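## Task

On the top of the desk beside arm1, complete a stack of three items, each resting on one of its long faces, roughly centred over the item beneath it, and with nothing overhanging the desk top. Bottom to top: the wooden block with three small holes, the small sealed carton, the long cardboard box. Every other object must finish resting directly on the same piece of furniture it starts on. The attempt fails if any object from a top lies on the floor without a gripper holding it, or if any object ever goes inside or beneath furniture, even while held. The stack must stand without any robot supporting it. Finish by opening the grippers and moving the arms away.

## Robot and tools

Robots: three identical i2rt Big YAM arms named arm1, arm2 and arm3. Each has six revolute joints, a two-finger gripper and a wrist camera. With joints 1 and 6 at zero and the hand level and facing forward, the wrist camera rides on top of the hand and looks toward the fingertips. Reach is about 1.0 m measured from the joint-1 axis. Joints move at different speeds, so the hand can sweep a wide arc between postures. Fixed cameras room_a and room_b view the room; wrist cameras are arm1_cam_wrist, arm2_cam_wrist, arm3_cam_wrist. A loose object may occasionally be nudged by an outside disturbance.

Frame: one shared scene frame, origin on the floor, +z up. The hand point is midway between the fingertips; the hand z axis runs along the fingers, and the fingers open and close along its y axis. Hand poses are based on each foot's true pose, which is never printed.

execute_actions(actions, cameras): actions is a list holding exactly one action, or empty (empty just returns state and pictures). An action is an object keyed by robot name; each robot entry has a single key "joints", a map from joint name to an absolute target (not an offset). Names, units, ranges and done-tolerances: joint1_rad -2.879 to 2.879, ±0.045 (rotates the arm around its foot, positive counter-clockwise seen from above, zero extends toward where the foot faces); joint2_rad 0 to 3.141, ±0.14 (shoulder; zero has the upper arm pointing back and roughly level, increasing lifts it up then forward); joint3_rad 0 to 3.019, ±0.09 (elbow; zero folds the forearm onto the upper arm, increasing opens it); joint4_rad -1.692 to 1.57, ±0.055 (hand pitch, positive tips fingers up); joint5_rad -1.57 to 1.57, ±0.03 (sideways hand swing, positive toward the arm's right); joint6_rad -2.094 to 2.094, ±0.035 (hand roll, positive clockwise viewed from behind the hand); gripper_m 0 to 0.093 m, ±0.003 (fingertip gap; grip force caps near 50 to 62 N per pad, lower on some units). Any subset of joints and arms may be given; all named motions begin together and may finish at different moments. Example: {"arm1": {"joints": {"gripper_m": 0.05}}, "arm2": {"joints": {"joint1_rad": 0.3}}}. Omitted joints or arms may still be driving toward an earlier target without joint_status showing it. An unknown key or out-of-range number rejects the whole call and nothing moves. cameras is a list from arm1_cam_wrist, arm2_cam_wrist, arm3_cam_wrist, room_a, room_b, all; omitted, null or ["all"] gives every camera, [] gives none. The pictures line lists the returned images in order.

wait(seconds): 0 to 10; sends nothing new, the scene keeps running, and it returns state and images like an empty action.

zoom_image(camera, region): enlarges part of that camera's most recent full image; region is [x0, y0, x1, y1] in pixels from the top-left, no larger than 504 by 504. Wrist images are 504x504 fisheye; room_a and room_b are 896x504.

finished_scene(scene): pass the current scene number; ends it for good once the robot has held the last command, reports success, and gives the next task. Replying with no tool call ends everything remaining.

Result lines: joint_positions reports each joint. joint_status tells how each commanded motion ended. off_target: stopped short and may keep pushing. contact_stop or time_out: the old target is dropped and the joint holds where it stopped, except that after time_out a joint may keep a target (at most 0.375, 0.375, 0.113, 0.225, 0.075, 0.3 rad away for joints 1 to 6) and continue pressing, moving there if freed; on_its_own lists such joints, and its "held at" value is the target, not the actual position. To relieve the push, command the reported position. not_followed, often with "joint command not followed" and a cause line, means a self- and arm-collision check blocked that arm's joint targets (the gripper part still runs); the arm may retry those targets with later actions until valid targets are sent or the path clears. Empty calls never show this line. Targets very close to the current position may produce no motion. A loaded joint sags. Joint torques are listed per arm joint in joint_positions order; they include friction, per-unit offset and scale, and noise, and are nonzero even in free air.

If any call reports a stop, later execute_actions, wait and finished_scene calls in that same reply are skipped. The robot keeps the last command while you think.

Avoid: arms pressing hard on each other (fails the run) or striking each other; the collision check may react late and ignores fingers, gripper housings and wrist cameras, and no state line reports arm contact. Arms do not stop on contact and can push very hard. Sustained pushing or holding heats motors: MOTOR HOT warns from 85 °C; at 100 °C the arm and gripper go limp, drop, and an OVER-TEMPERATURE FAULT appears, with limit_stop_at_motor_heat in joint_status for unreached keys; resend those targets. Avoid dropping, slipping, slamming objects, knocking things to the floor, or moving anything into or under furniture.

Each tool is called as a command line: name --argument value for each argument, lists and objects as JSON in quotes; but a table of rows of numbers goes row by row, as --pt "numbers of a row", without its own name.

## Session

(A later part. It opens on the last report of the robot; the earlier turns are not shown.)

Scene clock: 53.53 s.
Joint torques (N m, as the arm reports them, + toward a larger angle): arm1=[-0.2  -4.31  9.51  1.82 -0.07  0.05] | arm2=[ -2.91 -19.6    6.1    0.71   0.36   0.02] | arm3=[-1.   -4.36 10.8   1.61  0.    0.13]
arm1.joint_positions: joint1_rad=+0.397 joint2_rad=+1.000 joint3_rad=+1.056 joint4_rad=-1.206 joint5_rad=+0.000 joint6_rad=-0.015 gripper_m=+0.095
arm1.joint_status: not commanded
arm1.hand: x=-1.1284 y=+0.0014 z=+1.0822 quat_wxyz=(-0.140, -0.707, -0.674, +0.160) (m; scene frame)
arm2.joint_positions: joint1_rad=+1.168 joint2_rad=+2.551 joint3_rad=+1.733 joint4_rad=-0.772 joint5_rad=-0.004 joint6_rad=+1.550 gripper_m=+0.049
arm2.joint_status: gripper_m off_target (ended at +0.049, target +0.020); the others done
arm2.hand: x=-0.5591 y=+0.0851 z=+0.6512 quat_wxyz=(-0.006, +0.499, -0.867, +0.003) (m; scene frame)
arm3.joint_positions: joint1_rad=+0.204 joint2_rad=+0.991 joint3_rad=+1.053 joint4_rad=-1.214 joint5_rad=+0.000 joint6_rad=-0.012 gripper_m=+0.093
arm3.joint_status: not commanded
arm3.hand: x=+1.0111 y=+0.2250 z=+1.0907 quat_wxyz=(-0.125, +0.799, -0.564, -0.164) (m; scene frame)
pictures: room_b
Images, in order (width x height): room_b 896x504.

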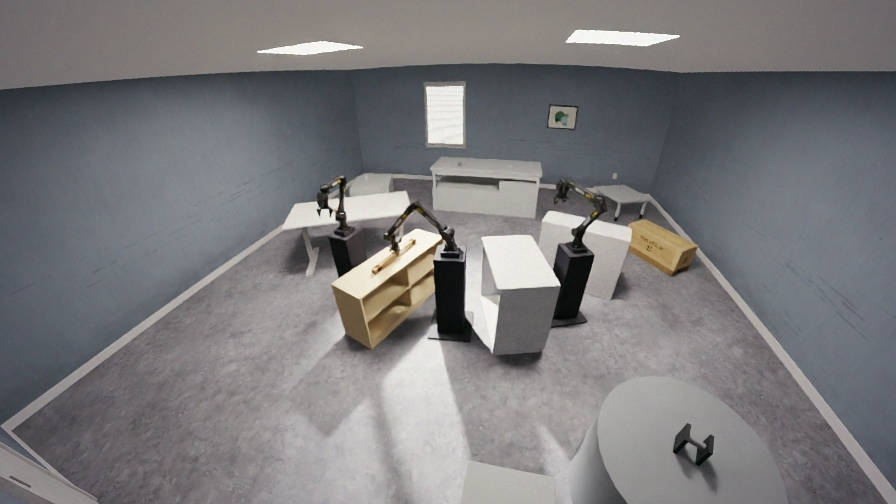

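execute_actions --actions '[{"arm2":{"joints":{"joint2_rad":2.555,"gripper_m":0.093}}}]' --cameras '["arm2_cam_wrist"]'

execute_actions --actions '[{"arm2":{"joints":{"joint2_rad":2.05,"joint3_rad":1.76,"joint4_rad":-1.25}}}]' --cameras '["arm2_cam_wrist","room_a"]'

Scene clock: 54.47 s.
Joint torques (N m, as the arm reports them, + toward a larger angle): arm1=[-0.19 -4.31  9.5   1.82 -0.07  0.05] | arm2=[ -3.05 -21.51   6.21   0.74   0.31   0.04] | arm3=[-1.04 -4.31 10.81  1.59  0.01  0.12]
arm1.joint_positions: joint1_rad=+0.397 joint2_rad=+1.000 joint3_rad=+1.056 joint4_rad=-1.206 joint5_rad=+0.000 joint6_rad=-0.015 gripper_m=+0.095
arm1.joint_status: not commanded
arm1.hand: x=-1.1284 y=+0.0014 z=+1.0822 quat_wxyz=(-0.140, -0.707, -0.674, +0.160) (m; scene frame)
arm2.joint_positions: joint1_rad=+1.168 joint2_rad=+2.551 joint3_rad=+1.733 joint4_rad=-0.772 joint5_rad=-0.003 joint6_rad=+1.550 gripper_m=+0.093
arm2.joint_status: all done
arm2.hand: x=-0.5591 y=+0.0852 z=+0.6512 quat_wxyz=(-0.006, +0.499, -0.867, +0.002) (m; scene frame)
arm3.joint_positions: joint1_rad=+0.204 joint2_rad=+0.991 joint3_rad=+1.053 joint4_rad=-1.214 joint5_rad=+0.000 joint6_rad=-0.012 gripper_m=+0.093
arm3.joint_status: not commanded
arm3.hand: x=+1.0111 y=+0.2250 z=+1.0907 quat_wxyz=(-0.125, +0.799, -0.564, -0.164) (m; scene frame)
pictures: arm2_cam_wrist
Images, in order (width x height): arm2_cam_wrist 504x504.

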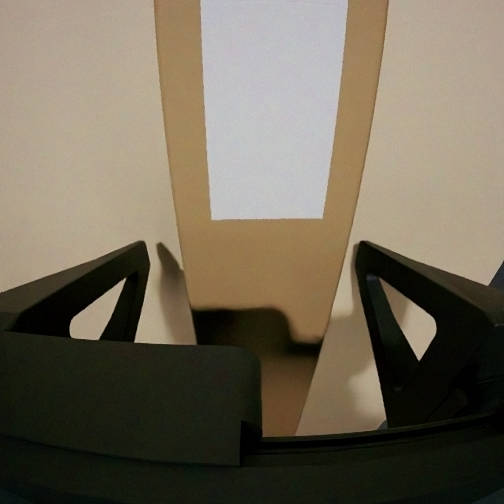

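Scene clock: 55.97 s.
Joint torques (N m, as the arm reports them, + toward a larger angle): arm1=[-0.18 -4.32  9.5   1.82 -0.07  0.05] | arm2=[ -2.93 -18.46   8.    -0.08   0.28   0.04] | arm3=[-1.05 -4.37 10.81  1.6   0.    0.12]
arm1.joint_positions: joint1_rad=+0.397 joint2_rad=+1.000 joint3_rad=+1.056 joint4_rad=-1.206 joint5_rad=+0.000 joint6_rad=-0.015 gripper_m=+0.095
arm1.joint_status: not commanded
arm1.hand: x=-1.1284 y=+0.0014 z=+1.0822 quat_wxyz=(-0.140, -0.707, -0.674, +0.160) (m; scene frame)
arm2.joint_positions: joint1_rad=+1.168 joint2_rad=+2.034 joint3_rad=+1.748 joint4_rad=-1.238 joint5_rad=-0.002 joint6_rad=+1.550 gripper_m=+0.093
arm2.joint_status: all done
arm2.hand: x=-0.5578 y=+0.0802 z=+0.9766 quat_wxyz=(+0.009, +0.499, -0.866, -0.027) (m; scene frame)
arm3.joint_positions: joint1_rad=+0.204 joint2_rad=+0.991 joint3_rad=+1.053 joint4_rad=-1.214 joint5_rad=+0.000 joint6_rad=-0.012 gripper_m=+0.093
arm3.joint_status: not commanded
arm3.hand: x=+1.0111 y=+0.2250 z=+1.0907 quat_wxyz=(-0.125, +0.799, -0.564, -0.164) (m; scene frame)
pictures: arm2_cam_wrist, room_a
Images, in order (width x height): arm2_cam_wrist 504x504, room_a 896x504.

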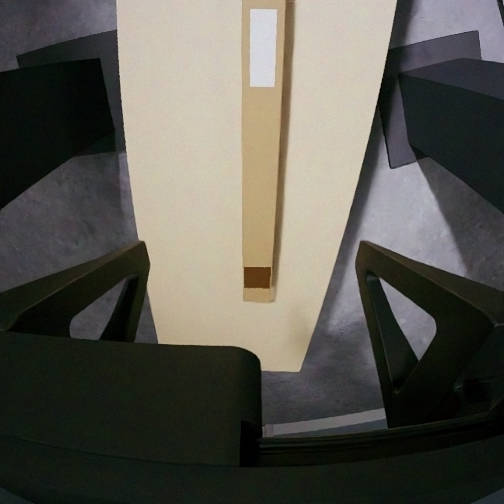

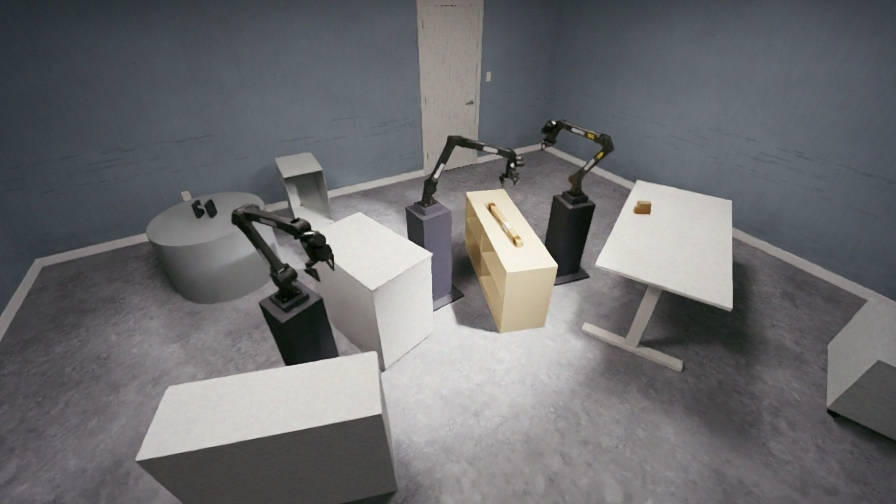

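execute_actions --actions '[{"arm2":{"joints":{"joint1_rad":0.0,"joint2_rad":1.0,"joint3_rad":1.0,"joint4_rad":-1.2,"joint6_rad":0}},"arm1":{"joints":{"joint1_rad":1.568,"joint2_rad":0.8,"joint3_rad":0.85,"joint4_rad":-1.3,"joint6_rad":-1.5}}}]' --cameras '["room_a"]'

Scene clock: 60.20 s.
Joint torques (N m, as the arm reports them, + toward a larger angle): arm1=[ 0.02 -1.    9.37  1.1  -0.18 -0.21] | arm2=[-2.16 -5.96  7.29  1.11 -0.06 -0.12] | arm3=[-1.05 -4.38 10.8   1.6   0.    0.12]
arm1.joint_positions: joint1_rad=+1.563 joint2_rad=+0.796 joint3_rad=+0.854 joint4_rad=-1.297 joint5_rad=+0.000 joint6_rad=-1.482 gripper_m=+0.095
arm1.joint_status: all done
arm1.hand: x=-0.8676 y=+0.2350 z=+1.0335 quat_wxyz=(-0.086, +0.479, -0.863, +0.136) (m; scene frame)
arm2.joint_positions: joint1_rad=+0.003 joint2_rad=+1.005 joint3_rad=+1.015 joint4_rad=-1.200 joint5_rad=+0.003 joint6_rad=+0.013 gripper_m=+0.093
arm2.joint_status: all done
arm2.hand: x=+0.0305 y=+0.0960 z=+1.1523 quat_wxyz=(-0.147, +0.637, -0.745, -0.130) (m; scene frame)
arm3.joint_positions: joint1_rad=+0.204 joint2_rad=+0.991 joint3_rad=+1.053 joint4_rad=-1.214 joint5_rad=+0.000 joint6_rad=-0.012 gripper_m=+0.093
arm3.joint_status: not commanded
arm3.hand: x=+1.0111 y=+0.2250 z=+1.0907 quat_wxyz=(-0.125, +0.799, -0.564, -0.164) (m; scene frame)
pictures: room_a
Images, in order (width x height): room_a 896x504.

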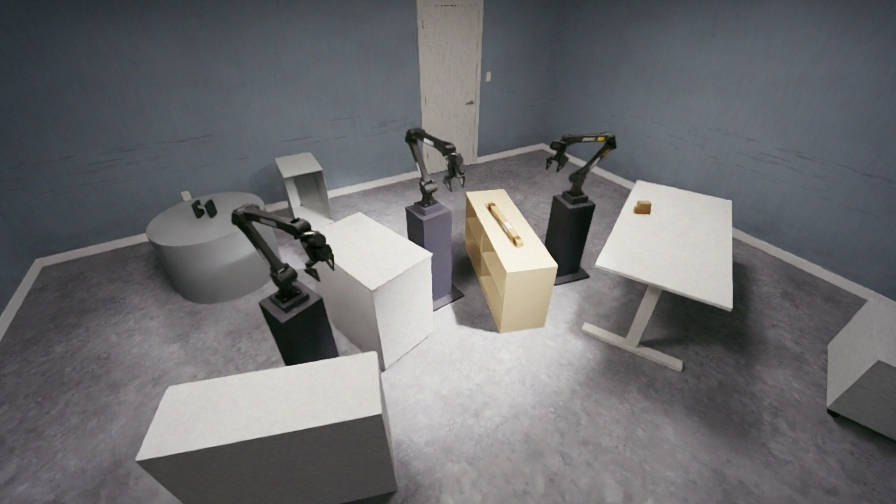

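execute_actions --actions '[{"arm1":{"joints":{"joint2_rad":2.045,"joint3_rad":1.745,"joint4_rad":-1.235}}}]' --cameras '["arm1_cam_wrist","room_a"]'

Scene clock: 63.50 s.
Joint torques (N m, as the arm reports them, + toward a larger angle): arm1=[ -0.15 -20.84  13.12   0.44  -0.19  -0.22] | arm2=[-2.26 -5.88  7.36  1.08 -0.06 -0.18] | arm3=[-1.05 -4.4  10.8   1.58  0.    0.12]
arm1.joint_positions: joint1_rad=+1.563 joint2_rad=+2.062 joint3_rad=+1.695 joint4_rad=-1.235 joint5_rad=+0.000 joint6_rad=-1.484 gripper_m=+0.095
arm1.joint_status: all done
arm1.hand: x=-0.5646 y=+0.0786 z=+0.8421 quat_wxyz=(+0.015, +0.485, -0.874, -0.013) (m; scene frame)
arm2.joint_positions: joint1_rad=+0.003 joint2_rad=+1.005 joint3_rad=+1.015 joint4_rad=-1.200 joint5_rad=+0.003 joint6_rad=+0.013 gripper_m=+0.093
arm2.joint_status: not commanded
arm2.hand: x=+0.0305 y=+0.0960 z=+1.1523 quat_wxyz=(-0.147, +0.637, -0.745, -0.130) (m; scene frame)
arm3.joint_positions: joint1_rad=+0.204 joint2_rad=+0.991 joint3_rad=+1.053 joint4_rad=-1.214 joint5_rad=+0.000 joint6_rad=-0.012 gripper_m=+0.093
arm3.joint_status: not commanded
arm3.hand: x=+1.0111 y=+0.2250 z=+1.0907 quat_wxyz=(-0.125, +0.799, -0.564, -0.164) (m; scene frame)
pictures: arm1_cam_wrist, room_a
Images, in order (width x height): arm1_cam_wrist 504x504, room_a 896x504.

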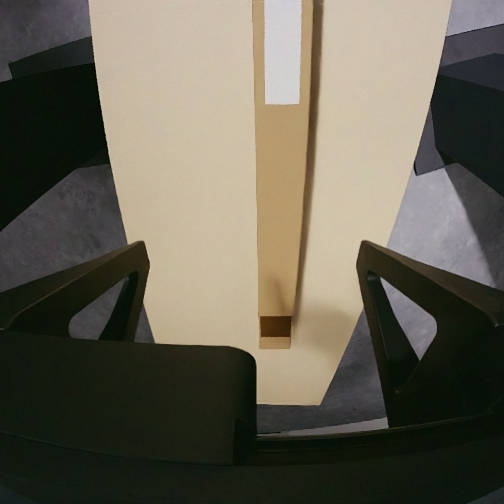

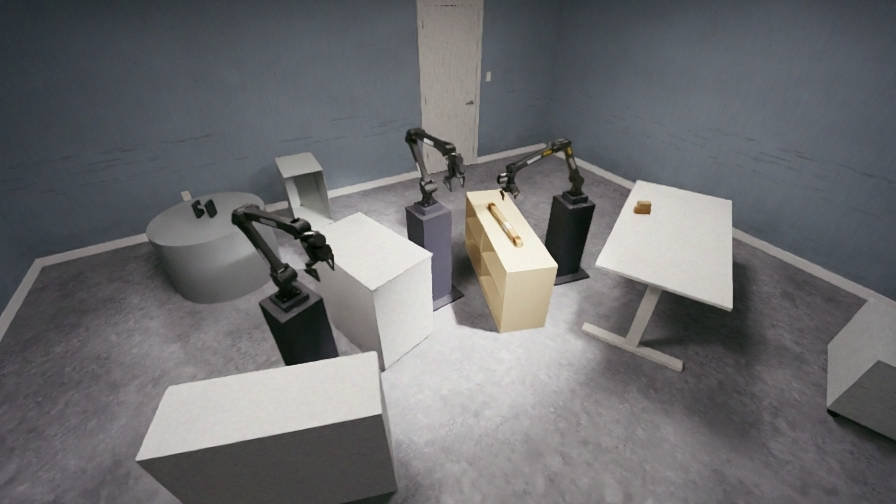

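execute_actions --actions '[{"arm1":{"joints":{"joint2_rad":2.235,"joint3_rad":1.76,"joint4_rad":-1.05,"joint6_rad":-1.52}}}]' --cameras '["arm1_cam_wrist"]'

Scene clock: 65.77 s.
Joint torques (N m, as the arm reports them, + toward a larger angle): arm1=[ -0.17 -22.54  10.57   0.89  -0.18  -0.23] | arm2=[-2.28 -6.03  7.3   1.14 -0.04 -0.17] | arm3=[-1.05 -4.35 10.79  1.59  0.    0.12]
arm1.joint_positions: joint1_rad=+1.563 joint2_rad=+2.254 joint3_rad=+1.732 joint4_rad=-1.058 joint5_rad=+0.000 joint6_rad=-1.502 gripper_m=+0.095
arm1.joint_status: all done
arm1.hand: x=-0.5365 y=+0.0630 z=+0.7372 quat_wxyz=(+0.009, +0.493, -0.870, -0.004) (m; scene frame)
arm2.joint_positions: joint1_rad=+0.003 joint2_rad=+1.005 joint3_rad=+1.015 joint4_rad=-1.200 joint5_rad=+0.003 joint6_rad=+0.013 gripper_m=+0.093
arm2.joint_status: not commanded
arm2.hand: x=+0.0305 y=+0.0960 z=+1.1523 quat_wxyz=(-0.147, +0.637, -0.745, -0.130) (m; scene frame)
arm3.joint_positions: joint1_rad=+0.204 joint2_rad=+0.991 joint3_rad=+1.053 joint4_rad=-1.214 joint5_rad=+0.000 joint6_rad=-0.012 gripper_m=+0.093
arm3.joint_status: not commanded
arm3.hand: x=+1.0111 y=+0.2250 z=+1.0907 quat_wxyz=(-0.125, +0.799, -0.564, -0.164) (m; scene frame)
pictures: arm1_cam_wrist
Images, in order (width x height): arm1_cam_wrist 504x504.

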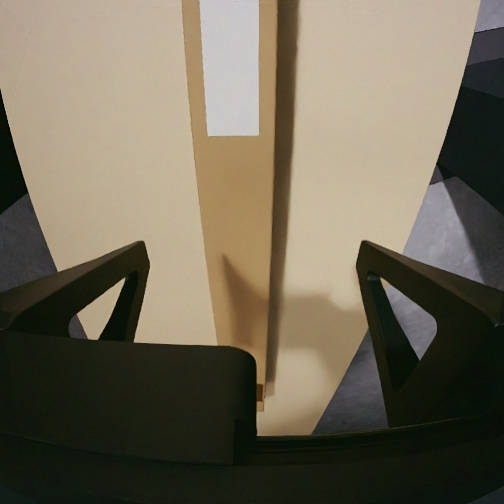

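execute_actions --actions '[{"arm1":{"joints":{"joint2_rad":2.345,"joint3_rad":1.672,"joint4_rad":-0.89}}}]' --cameras '["arm1_cam_wrist","room_a"]'

Scene clock: 67.40 s.
Joint torques (N m, as the arm reports them, + toward a larger angle): arm1=[ -0.15 -22.64   7.8    0.85  -0.18  -0.23] | arm2=[-2.06 -5.84  7.31  1.09 -0.06 -0.16] | arm3=[-1.09 -4.39 10.81  1.6   0.    0.12]
arm1.joint_positions: joint1_rad=+1.563 joint2_rad=+2.364 joint3_rad=+1.665 joint4_rad=-0.898 joint5_rad=+0.000 joint6_rad=-1.503 gripper_m=+0.095
arm1.joint_status: all done
arm1.hand: x=-0.5527 y=+0.0701 z=+0.6485 quat_wxyz=(+0.014, +0.493, -0.870, -0.011) (m; scene frame)
arm2.joint_positions: joint1_rad=+0.003 joint2_rad=+1.005 joint3_rad=+1.015 joint4_rad=-1.200 joint5_rad=+0.003 joint6_rad=+0.013 gripper_m=+0.093
arm2.joint_status: not commanded
arm2.hand: x=+0.0305 y=+0.0960 z=+1.1523 quat_wxyz=(-0.147, +0.637, -0.745, -0.130) (m; scene frame)
arm3.joint_positions: joint1_rad=+0.204 joint2_rad=+0.991 joint3_rad=+1.053 joint4_rad=-1.214 joint5_rad=+0.000 joint6_rad=-0.012 gripper_m=+0.093
arm3.joint_status: not commanded
arm3.hand: x=+1.0111 y=+0.2250 z=+1.0907 quat_wxyz=(-0.125, +0.799, -0.564, -0.164) (m; scene frame)
pictures: arm1_cam_wrist, room_a
Images, in order (width x height): arm1_cam_wrist 504x504, room_a 896x504.

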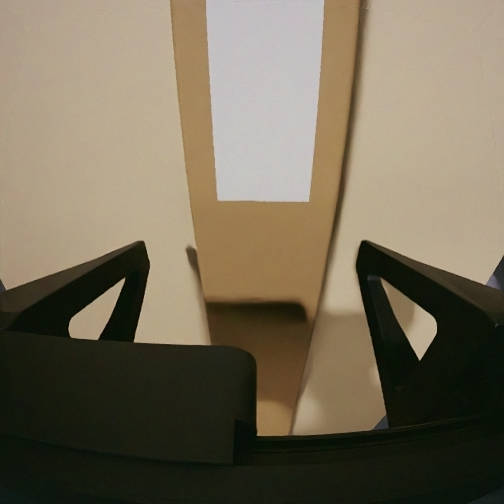

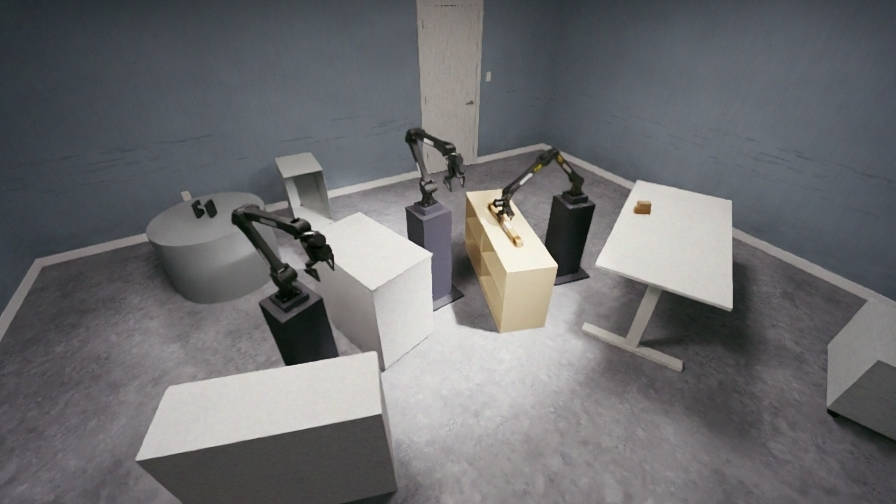

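execute_actions --actions '[{"arm1":{"joints":{"joint2_rad":2.41,"joint4_rad":-0.865}}}]' --cameras '["arm1_cam_wrist"]'

Scene clock: 68.63 s.
Joint torques (N m, as the arm reports them, + toward a larger angle): arm1=[ -0.17 -21.02   7.51   0.8   -0.19  -0.23] | arm2=[-2.03 -5.64  7.31  1.07 -0.05 -0.19] | arm3=[-1.04 -4.36 10.8   1.61  0.    0.12]
arm1.joint_positions: joint1_rad=+1.563 joint2_rad=+2.411 joint3_rad=+1.665 joint4_rad=-0.873 joint5_rad=+0.000 joint6_rad=-1.503 gripper_m=+0.095
arm1.joint_status: all done
arm1.hand: x=-0.5596 y=+0.0733 z=+0.6199 quat_wxyz=(+0.020, +0.493, -0.870, -0.020) (m; scene frame)
arm2.joint_positions: joint1_rad=+0.003 joint2_rad=+1.005 joint3_rad=+1.015 joint4_rad=-1.200 joint5_rad=+0.003 joint6_rad=+0.013 gripper_m=+0.093
arm2.joint_status: not commanded
arm2.hand: x=+0.0305 y=+0.0960 z=+1.1523 quat_wxyz=(-0.147, +0.637, -0.745, -0.130) (m; scene frame)
arm3.joint_positions: joint1_rad=+0.204 joint2_rad=+0.991 joint3_rad=+1.053 joint4_rad=-1.214 joint5_rad=+0.000 joint6_rad=-0.012 gripper_m=+0.093
arm3.joint_status: not commanded
arm3.hand: x=+1.0111 y=+0.2250 z=+1.0907 quat_wxyz=(-0.125, +0.799, -0.564, -0.164) (m; scene frame)
pictures: arm1_cam_wrist
Images, in order (width x height): arm1_cam_wrist 504x504.

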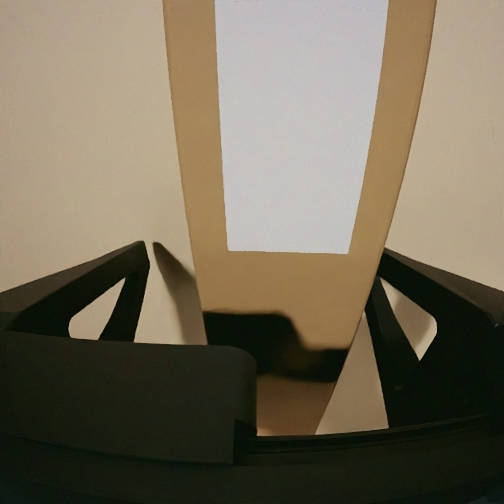

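execute_actions --actions '[{"arm1":{"joints":{"joint2_rad":2.385,"joint4_rad":-0.86}}}]' --cameras '["arm1_cam_wrist"]'

Scene clock: 69.53 s.
Joint torques (N m, as the arm reports them, + toward a larger angle): arm1=[ -0.18 -23.37   7.5    0.82  -0.19  -0.23] | arm2=[-2.18 -5.62  7.39  1.08 -0.06 -0.17] | arm3=[-1.07 -4.38 10.8   1.61  0.    0.12]
arm1.joint_positions: joint1_rad=+1.563 joint2_rad=+2.410 joint3_rad=+1.665 joint4_rad=-0.868 joint5_rad=+0.000 joint6_rad=-1.503 gripper_m=+0.095
arm1.joint_status: all done
arm1.hand: x=-0.5583 y=+0.0726 z=+0.6208 quat_wxyz=(+0.018, +0.493, -0.870, -0.018) (m; scene frame)
arm2.joint_positions: joint1_rad=+0.003 joint2_rad=+1.005 joint3_rad=+1.015 joint4_rad=-1.200 joint5_rad=+0.003 joint6_rad=+0.013 gripper_m=+0.093
arm2.joint_status: not commanded
arm2.hand: x=+0.0305 y=+0.0960 z=+1.1523 quat_wxyz=(-0.147, +0.637, -0.745, -0.130) (m; scene frame)
arm3.joint_positions: joint1_rad=+0.204 joint2_rad=+0.991 joint3_rad=+1.053 joint4_rad=-1.214 joint5_rad=+0.000 joint6_rad=-0.012 gripper_m=+0.093
arm3.joint_status: not commanded
arm3.hand: x=+1.0111 y=+0.2250 z=+1.0907 quat_wxyz=(-0.125, +0.799, -0.564, -0.164) (m; scene frame)
pictures: arm1_cam_wrist
Images, in order (width x height): arm1_cam_wrist 504x504.

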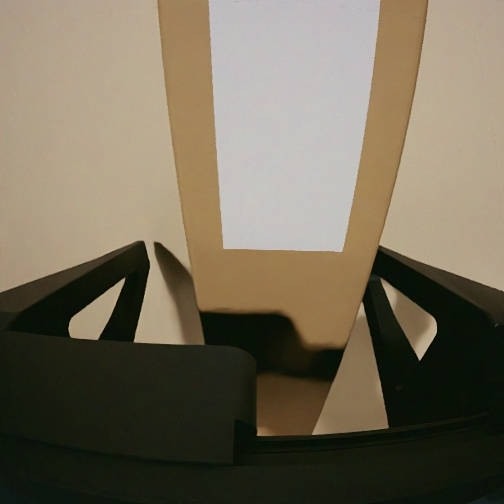

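execute_actions --actions '[{"arm1":{"joints":{"joint2_rad":2.362,"joint4_rad":-0.875}}}]' --cameras '["arm1_cam_wrist"]'

Scene clock: 70.47 s.
Joint torques (N m, as the arm reports them, + toward a larger angle): arm1=[ -0.15 -22.14   7.71   0.17  -0.18  -0.23] | arm2=[-2.   -5.89  7.29  1.02 -0.05 -0.16] | arm3=[-1.06 -4.43 10.8   1.59  0.    0.12]
arm1.joint_positions: joint1_rad=+1.563 joint2_rad=+2.378 joint3_rad=+1.665 joint4_rad=-0.868 joint5_rad=+0.000 joint6_rad=-1.503 gripper_m=+0.095
arm1.joint_status: all done
arm1.hand: x=-0.5497 y=+0.0685 z=+0.6400 quat_wxyz=(+0.009, +0.493, -0.870, -0.005) (m; scene frame)
arm2.joint_positions: joint1_rad=+0.003 joint2_rad=+1.005 joint3_rad=+1.015 joint4_rad=-1.200 joint5_rad=+0.003 joint6_rad=+0.013 gripper_m=+0.093
arm2.joint_status: not commanded
arm2.hand: x=+0.0305 y=+0.0960 z=+1.1523 quat_wxyz=(-0.147, +0.637, -0.745, -0.130) (m; scene frame)
arm3.joint_positions: joint1_rad=+0.204 joint2_rad=+0.991 joint3_rad=+1.053 joint4_rad=-1.214 joint5_rad=+0.000 joint6_rad=-0.012 gripper_m=+0.093
arm3.joint_status: not commanded
arm3.hand: x=+1.0111 y=+0.2250 z=+1.0907 quat_wxyz=(-0.125, +0.799, -0.564, -0.164) (m; scene frame)
pictures: arm1_cam_wrist
Images, in order (width x height): arm1_cam_wrist 504x504.

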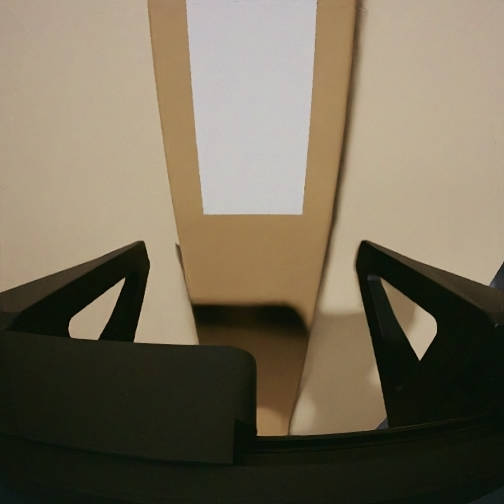

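execute_actions --actions '[{"arm1":{"joints":{"gripper_m":0.02}}}]' --cameras '["arm1_cam_wrist"]'

Scene clock: 71.30 s.
Joint torques (N m, as the arm reports them, + toward a larger angle): arm1=[ -0.14 -22.37   7.74   0.18  -0.18  -0.21] | arm2=[-2.07 -6.08  7.32  1.07 -0.07 -0.16] | arm3=[-1.07 -4.4  10.8   1.6   0.    0.12]
arm1.joint_positions: joint1_rad=+1.563 joint2_rad=+2.378 joint3_rad=+1.665 joint4_rad=-0.868 joint5_rad=+0.000 joint6_rad=-1.505 gripper_m=+0.050
arm1.joint_status: gripper_m off_target (ended at +0.050, target +0.020)
arm1.hand: x=-0.5497 y=+0.0685 z=+0.6400 quat_wxyz=(+0.009, +0.494, -0.869, -0.005) (m; scene frame)
arm2.joint_positions: joint1_rad=+0.003 joint2_rad=+1.005 joint3_rad=+1.015 joint4_rad=-1.200 joint5_rad=+0.003 joint6_rad=+0.013 gripper_m=+0.093
arm2.joint_status: not commanded
arm2.hand: x=+0.0305 y=+0.0960 z=+1.1523 quat_wxyz=(-0.147, +0.637, -0.745, -0.130) (m; scene frame)
arm3.joint_positions: joint1_rad=+0.204 joint2_rad=+0.991 joint3_rad=+1.053 joint4_rad=-1.214 joint5_rad=+0.000 joint6_rad=-0.012 gripper_m=+0.093
arm3.joint_status: not commanded
arm3.hand: x=+1.0111 y=+0.2250 z=+1.0907 quat_wxyz=(-0.125, +0.799, -0.564, -0.164) (m; scene frame)
pictures: arm1_cam_wrist
Images, in order (width x height): arm1_cam_wrist 504x504.

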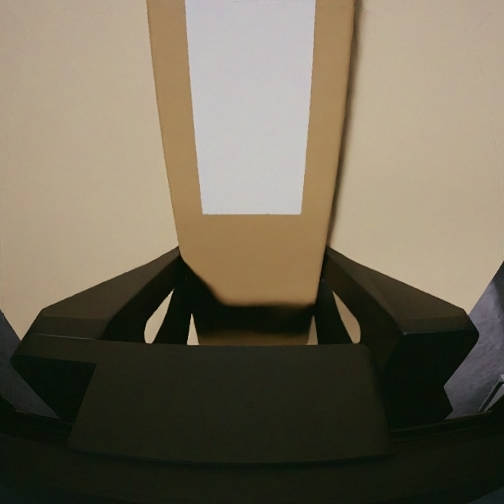

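execute_actions --actions '[{"arm1":{"joints":{"joint2_rad":1.62,"joint3_rad":1.49,"joint4_rad":-1.445,"gripper_m":0.02}}}]' --cameras '["room_a"]'

execute_actions --actions '[{"arm1":{"joints":{"joint1_rad":-2.25,"joint6_rad":-1.37,"gripper_m":0.02}}}]' --cameras '["arm1_cam_wrist","room_a","room_b"]'

Scene clock: 74.10 s.
Joint torques (N m, as the arm reports them, + toward a larger angle): arm1=[ -0.11 -13.12  10.35   0.24  -0.19  -0.21] | arm2=[-2.05 -5.83  7.34  1.06 -0.07 -0.18] | arm3=[-1.05 -4.35 10.8   1.6   0.    0.12]
arm1.joint_positions: joint1_rad=+1.563 joint2_rad=+1.624 joint3_rad=+1.477 joint4_rad=-1.440 joint5_rad=+0.000 joint6_rad=-1.505 gripper_m=+0.050
arm1.joint_status: gripper_m off_target (ended at +0.050, target +0.020); the others done
arm1.hand: x=-0.6749 y=+0.1366 z=+0.9965 quat_wxyz=(+0.011, +0.494, -0.869, -0.007) (m; scene frame)
arm2.joint_positions: joint1_rad=+0.003 joint2_rad=+1.005 joint3_rad=+1.015 joint4_rad=-1.200 joint5_rad=+0.003 joint6_rad=+0.013 gripper_m=+0.093
arm2.joint_status: not commanded
arm2.hand: x=+0.0305 y=+0.0960 z=+1.1523 quat_wxyz=(-0.147, +0.637, -0.745, -0.130) (m; scene frame)
arm3.joint_positions: joint1_rad=+0.204 joint2_rad=+0.991 joint3_rad=+1.053 joint4_rad=-1.214 joint5_rad=+0.000 joint6_rad=-0.012 gripper_m=+0.093
arm3.joint_status: not commanded
arm3.hand: x=+1.0111 y=+0.2250 z=+1.0907 quat_wxyz=(-0.125, +0.799, -0.564, -0.164) (m; scene frame)
pictures: room_a
Images, in order (width x height): room_a 896x504.

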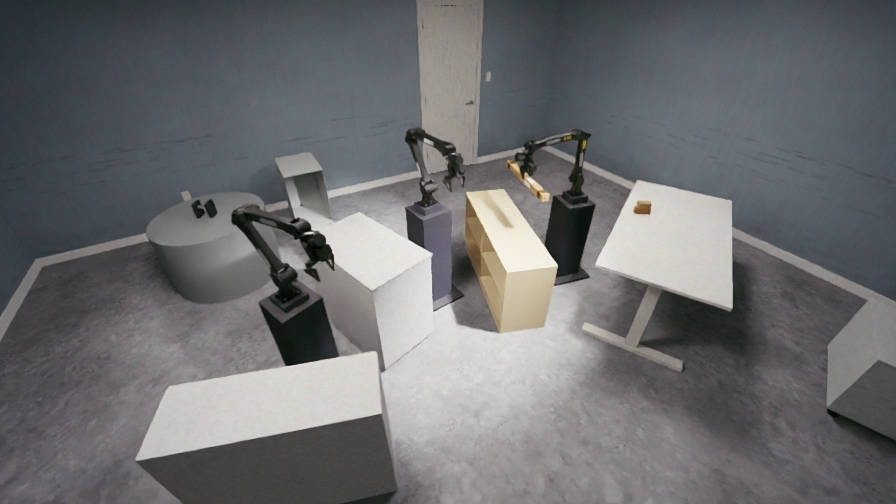

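Scene clock: 77.07 s.
Joint torques (N m, as the arm reports them, + toward a larger angle): arm1=[  0.42 -14.25  10.31   0.27  -0.2    0.05] | arm2=[-2.15 -5.67  7.25  1.07 -0.07 -0.16] | arm3=[-1.07 -4.35 10.78  1.6   0.    0.13]
arm1.joint_positions: joint1_rad=-2.257 joint2_rad=+1.629 joint3_rad=+1.477 joint4_rad=-1.440 joint5_rad=+0.000 joint6_rad=-1.385 gripper_m=+0.050
arm1.joint_status: gripper_m off_target (ended at +0.050, target +0.020); the others done
arm1.hand: x=-1.3035 y=+0.7977 z=+0.9975 quat_wxyz=(-0.013, -0.993, -0.118, +0.003) (m; scene frame)
arm2.joint_positions: joint1_rad=+0.003 joint2_rad=+1.005 joint3_rad=+1.015 joint4_rad=-1.200 joint5_rad=+0.003 joint6_rad=+0.013 gripper_m=+0.093
arm2.joint_status: not commanded
arm2.hand: x=+0.0305 y=+0.0960 z=+1.1523 quat_wxyz=(-0.147, +0.637, -0.745, -0.130) (m; scene frame)
arm3.joint_positions: joint1_rad=+0.204 joint2_rad=+0.991 joint3_rad=+1.053 joint4_rad=-1.214 joint5_rad=+0.000 joint6_rad=-0.012 gripper_m=+0.093
arm3.joint_status: not commanded
arm3.hand: x=+1.0111 y=+0.2250 z=+1.0907 quat_wxyz=(-0.125, +0.799, -0.564, -0.164) (m; scene frame)
pictures: arm1_cam_wrist, room_a, room_b
Images, in order (width x height): arm1_cam_wrist 504x504, room_a 896x504, room_b 896x504.

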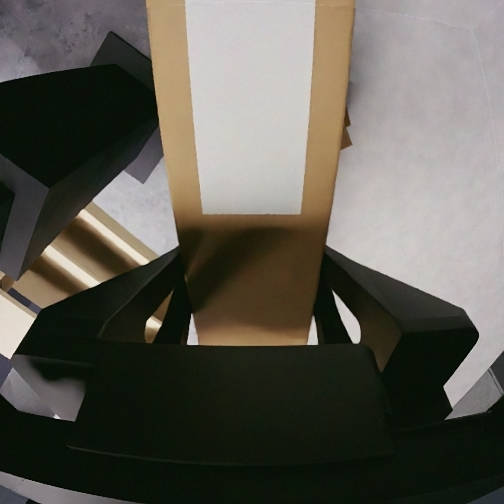

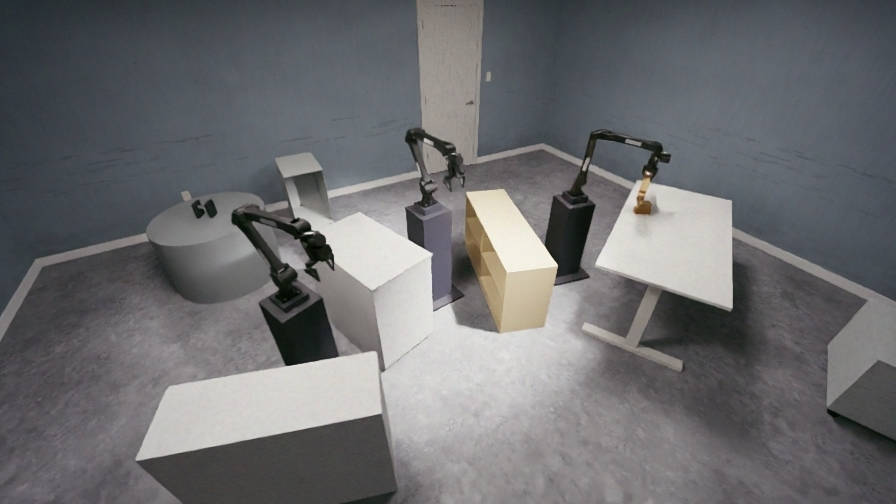

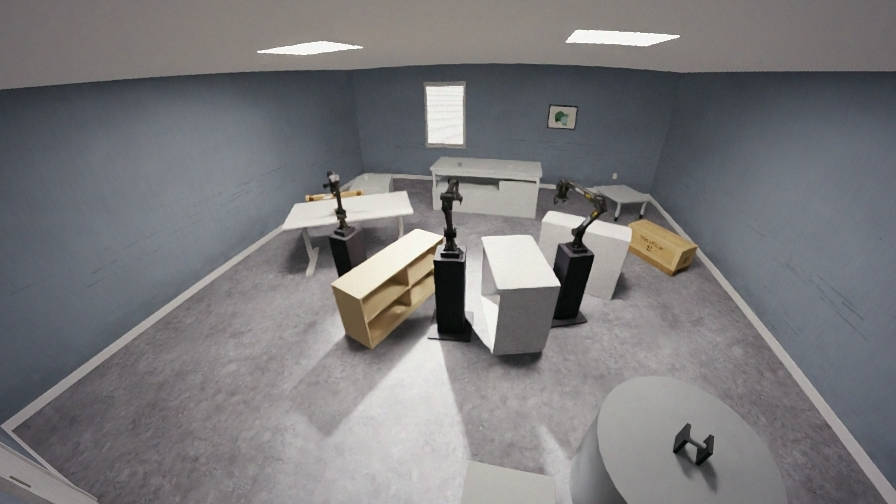

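execute_actions --actions '[{"arm1":{"joints":{"joint2_rad":1.795,"joint3_rad":1.45,"joint4_rad":-1.22,"gripper_m":0.02}}}]' --cameras '["arm1_cam_wrist","room_a","room_b"]'

Scene clock: 78.80 s.
Joint torques (N m, as the arm reports them, + toward a larger angle): arm1=[  0.37 -17.53   9.51   0.86  -0.2    0.05] | arm2=[-1.95 -5.87  7.25  1.1  -0.06 -0.15] | arm3=[-1.07 -4.37 10.8   1.58  0.    0.12]
arm1.joint_positions: joint1_rad=-2.257 joint2_rad=+1.814 joint3_rad=+1.440 joint4_rad=-1.228 joint5_rad=+0.000 joint6_rad=-1.385 gripper_m=+0.050
arm1.joint_status: gripper_m off_target (ended at +0.050, target +0.020); the others done
arm1.hand: x=-1.3224 y=+0.8363 z=+0.8931 quat_wxyz=(-0.017, -0.993, -0.118, +0.002) (m; scene frame)
arm2.joint_positions: joint1_rad=+0.003 joint2_rad=+1.005 joint3_rad=+1.015 joint4_rad=-1.200 joint5_rad=+0.003 joint6_rad=+0.013 gripper_m=+0.093
arm2.joint_status: not commanded
arm2.hand: x=+0.0305 y=+0.0960 z=+1.1523 quat_wxyz=(-0.147, +0.637, -0.745, -0.130) (m; scene frame)
arm3.joint_positions: joint1_rad=+0.204 joint2_rad=+0.991 joint3_rad=+1.053 joint4_rad=-1.214 joint5_rad=+0.000 joint6_rad=-0.012 gripper_m=+0.093
arm3.joint_status: not commanded
arm3.hand: x=+1.0111 y=+0.2250 z=+1.0907 quat_wxyz=(-0.125, +0.799, -0.564, -0.164) (m; scene frame)
pictures: arm1_cam_wrist, room_a, room_b
Images, in order (width x height): arm1_cam_wrist 504x504, room_a 896x504, room_b 896x504.

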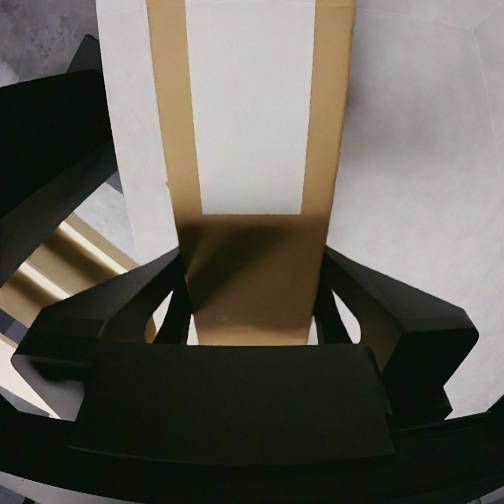

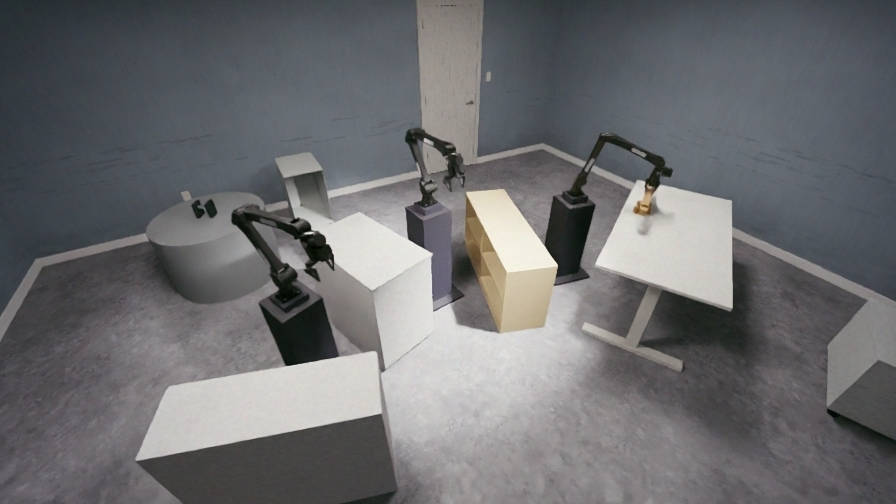

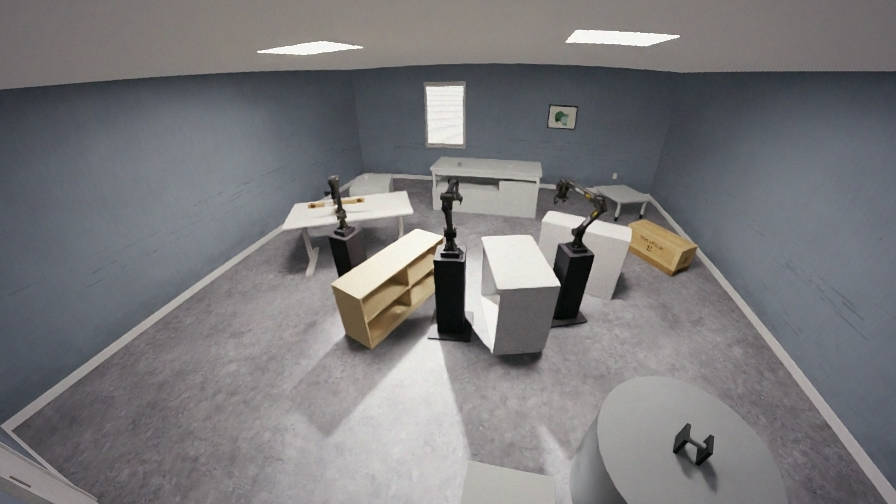

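execute_actions --actions '[]'

Scene clock: 80.17 s.
Joint torques (N m, as the arm reports them, + toward a larger angle): arm1=[  0.35 -17.4    9.55   0.85  -0.2    0.04] | arm2=[-2.15 -5.67  7.36  1.08 -0.06 -0.19] | arm3=[-1.12 -4.37 10.8   1.6   0.    0.12]
arm1.joint_positions: joint1_rad=-2.257 joint2_rad=+1.814 joint3_rad=+1.440 joint4_rad=-1.228 joint5_rad=+0.000 joint6_rad=-1.385 gripper_m=+0.050
arm1.joint_status: gripper_m off_target (ended at +0.050, target +0.020); the others done
arm1.hand: x=-1.3224 y=+0.8363 z=+0.8931 quat_wxyz=(-0.017, -0.993, -0.118, +0.002) (m; scene frame)
arm2.joint_positions: joint1_rad=+0.003 joint2_rad=+1.005 joint3_rad=+1.015 joint4_rad=-1.200 joint5_rad=+0.003 joint6_rad=+0.013 gripper_m=+0.093
arm2.joint_status: not commanded
arm2.hand: x=+0.0305 y=+0.0960 z=+1.1523 quat_wxyz=(-0.147, +0.637, -0.745, -0.130) (m; scene frame)
arm3.joint_positions: joint1_rad=+0.204 joint2_rad=+0.991 joint3_rad=+1.053 joint4_rad=-1.214 joint5_rad=+0.000 joint6_rad=-0.012 gripper_m=+0.093
arm3.joint_status: not commanded
arm3.hand: x=+1.0111 y=+0.2250 z=+1.0907 quat_wxyz=(-0.125, +0.799, -0.564, -0.164) (m; scene frame)
pictures: arm1_cam_wrist, arm2_cam_wrist, arm3_cam_wrist, room_a, room_b
Images, in order (width x height): arm1_cam_wrist 504x504, arm2_cam_wrist 504x504, arm3_cam_wrist 504x504, room_a 896x504, room_b 896x504.

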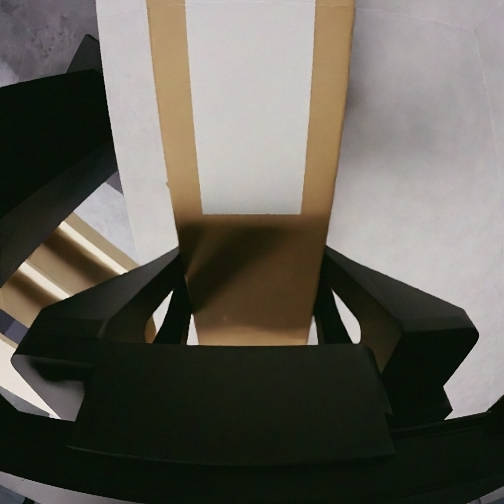

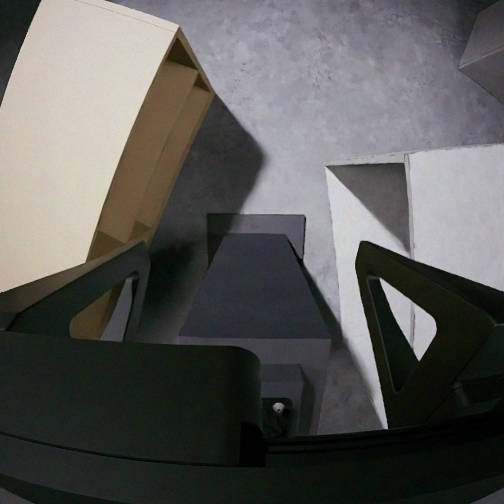

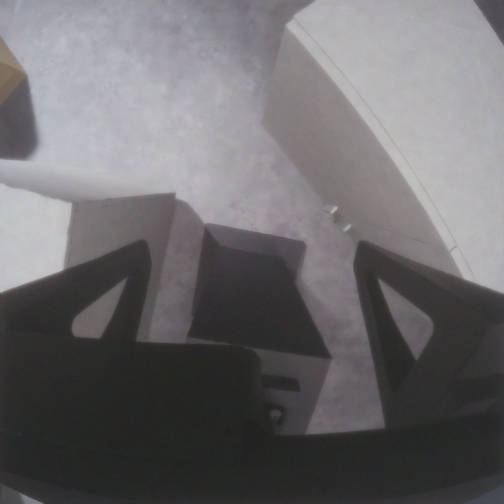

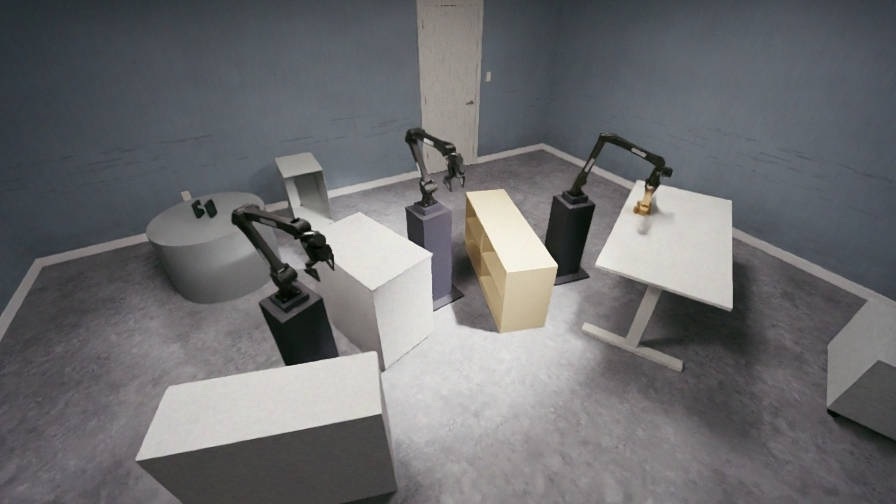

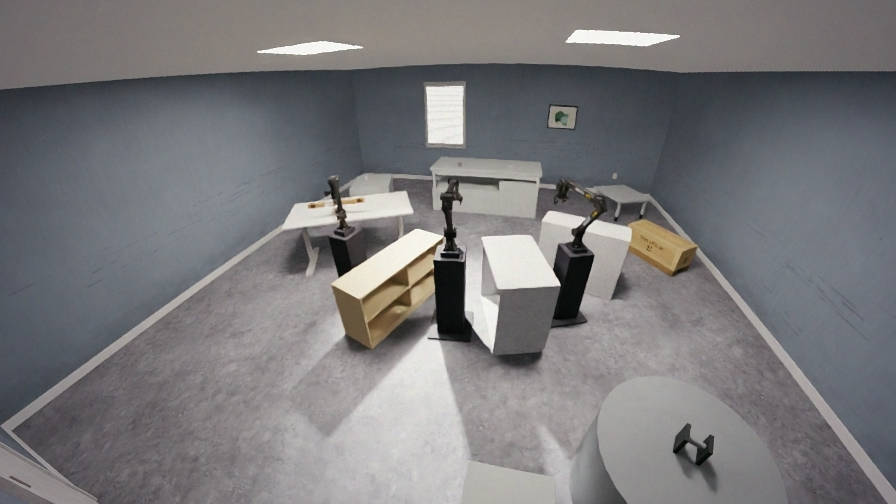

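zoom_image --camera "room_a" --region '[590, 150, 750, 250]'

zoom_image --camera "room_b" --region '[280, 160, 420, 250]'

Region (590, 150, 750, 250) of room_a's 896x504 image, scaled by 3.150, with more detail than that image has; it fills the top 315 rows of this view, and the rest is white.

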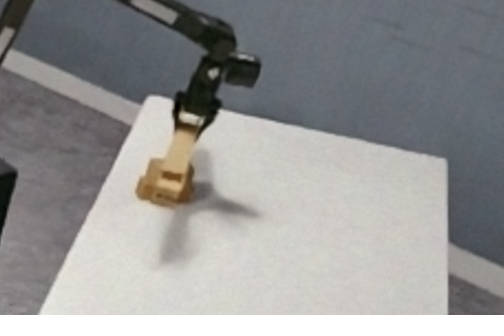

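Region (280, 160, 420, 250) of room_b's 896x504 image, scaled by 3.600, with more detail than that image has; it fills the top 324 rows of this view, and the rest is white.

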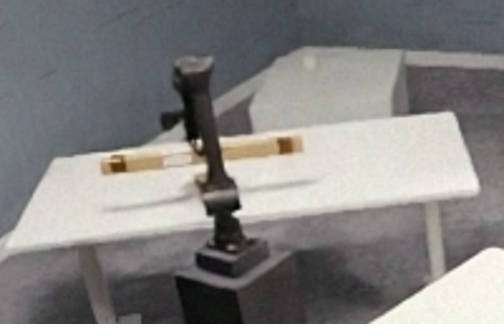

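execute_actions --actions '[{"arm1":{"joints":{"joint2_rad":1.865,"joint4_rad":-1.19,"gripper_m":0.02}}}]' --cameras '["arm1_cam_wrist","room_a","room_b"]'

zoom_image --camera "room_b" --region '[290, 180, 390, 240]'

zoom_image --camera "room_a" --region '[610, 170, 700, 240]'

Scene clock: 81.53 s.
Joint torques (N m, as the arm reports them, + toward a larger angle): arm1=[  0.35 -16.67   9.33   0.82  -0.2    0.04] | arm2=[-1.95 -5.87  7.39  1.09 -0.06 -0.18] | arm3=[-1.09 -4.38 10.8   1.6   0.    0.12]
arm1.joint_positions: joint1_rad=-2.257 joint2_rad=+1.872 joint3_rad=+1.440 joint4_rad=-1.198 joint5_rad=+0.000 joint6_rad=-1.385 gripper_m=+0.050
arm1.joint_status: gripper_m off_target (ended at +0.050, target +0.020); the others done
arm1.hand: x=-1.3246 y=+0.8403 z=+0.8635 quat_wxyz=(-0.030, -0.993, -0.118, -0.002) (m; scene frame)
arm2.joint_positions: joint1_rad=+0.003 joint2_rad=+1.005 joint3_rad=+1.015 joint4_rad=-1.200 joint5_rad=+0.003 joint6_rad=+0.013 gripper_m=+0.093
arm2.joint_status: not commanded
arm2.hand: x=+0.0305 y=+0.0960 z=+1.1523 quat_wxyz=(-0.147, +0.637, -0.745, -0.130) (m; scene frame)
arm3.joint_positions: joint1_rad=+0.204 joint2_rad=+0.991 joint3_rad=+1.053 joint4_rad=-1.214 joint5_rad=+0.000 joint6_rad=-0.012 gripper_m=+0.093
arm3.joint_status: not commanded
arm3.hand: x=+1.0111 y=+0.2250 z=+1.0907 quat_wxyz=(-0.125, +0.799, -0.564, -0.164) (m; scene frame)
pictures: arm1_cam_wrist, room_a, room_b
Images, in order (width x height): arm1_cam_wrist 504x504, room_a 896x504, room_b 896x504.

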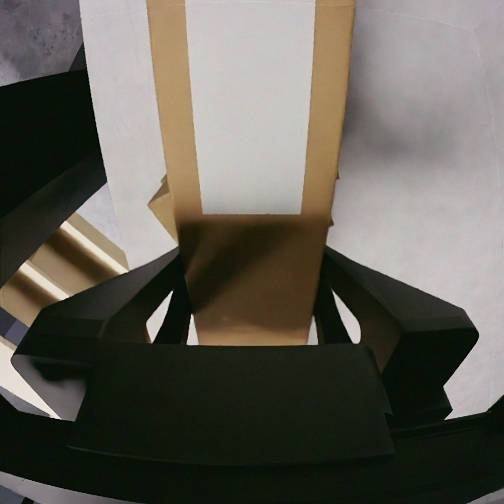

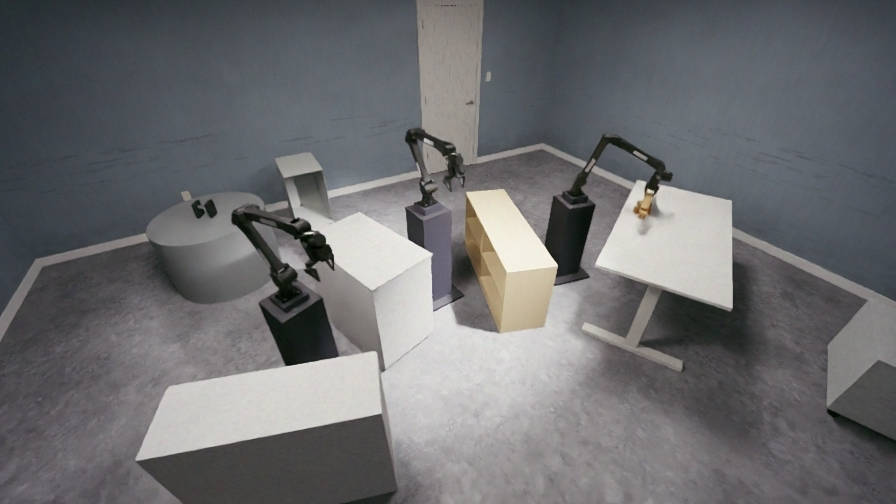

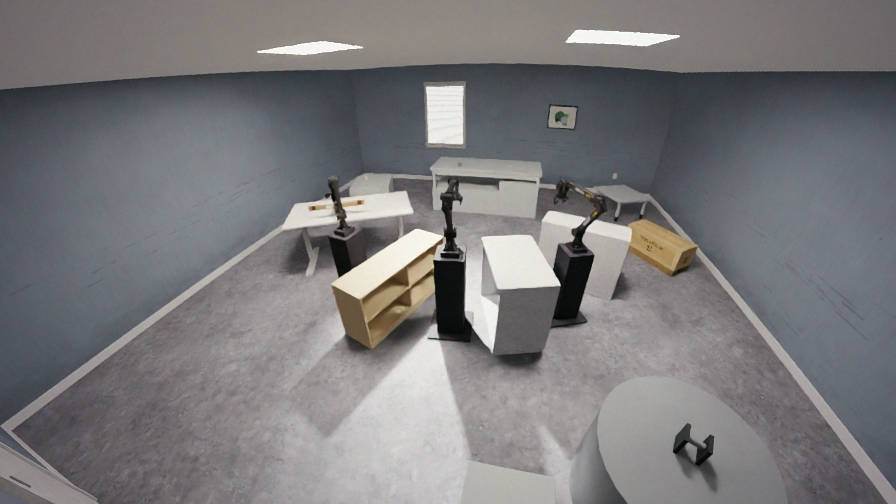

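Region (290, 180, 390, 240) of room_b's 896x504 image, scaled by 5.040, with more detail than that image has; it fills the top 302 rows of this view, and the rest is white.

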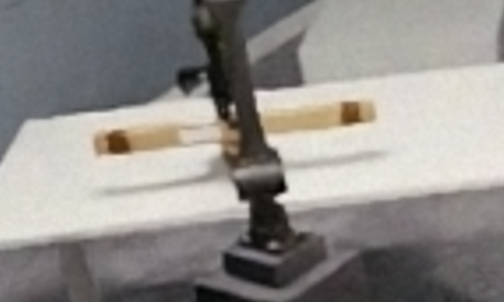

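Region (610, 170, 700, 240) of room_a's 896x504 image, scaled by 5.600, with more detail than that image has.

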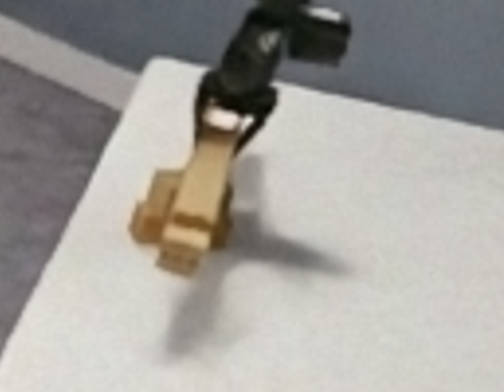

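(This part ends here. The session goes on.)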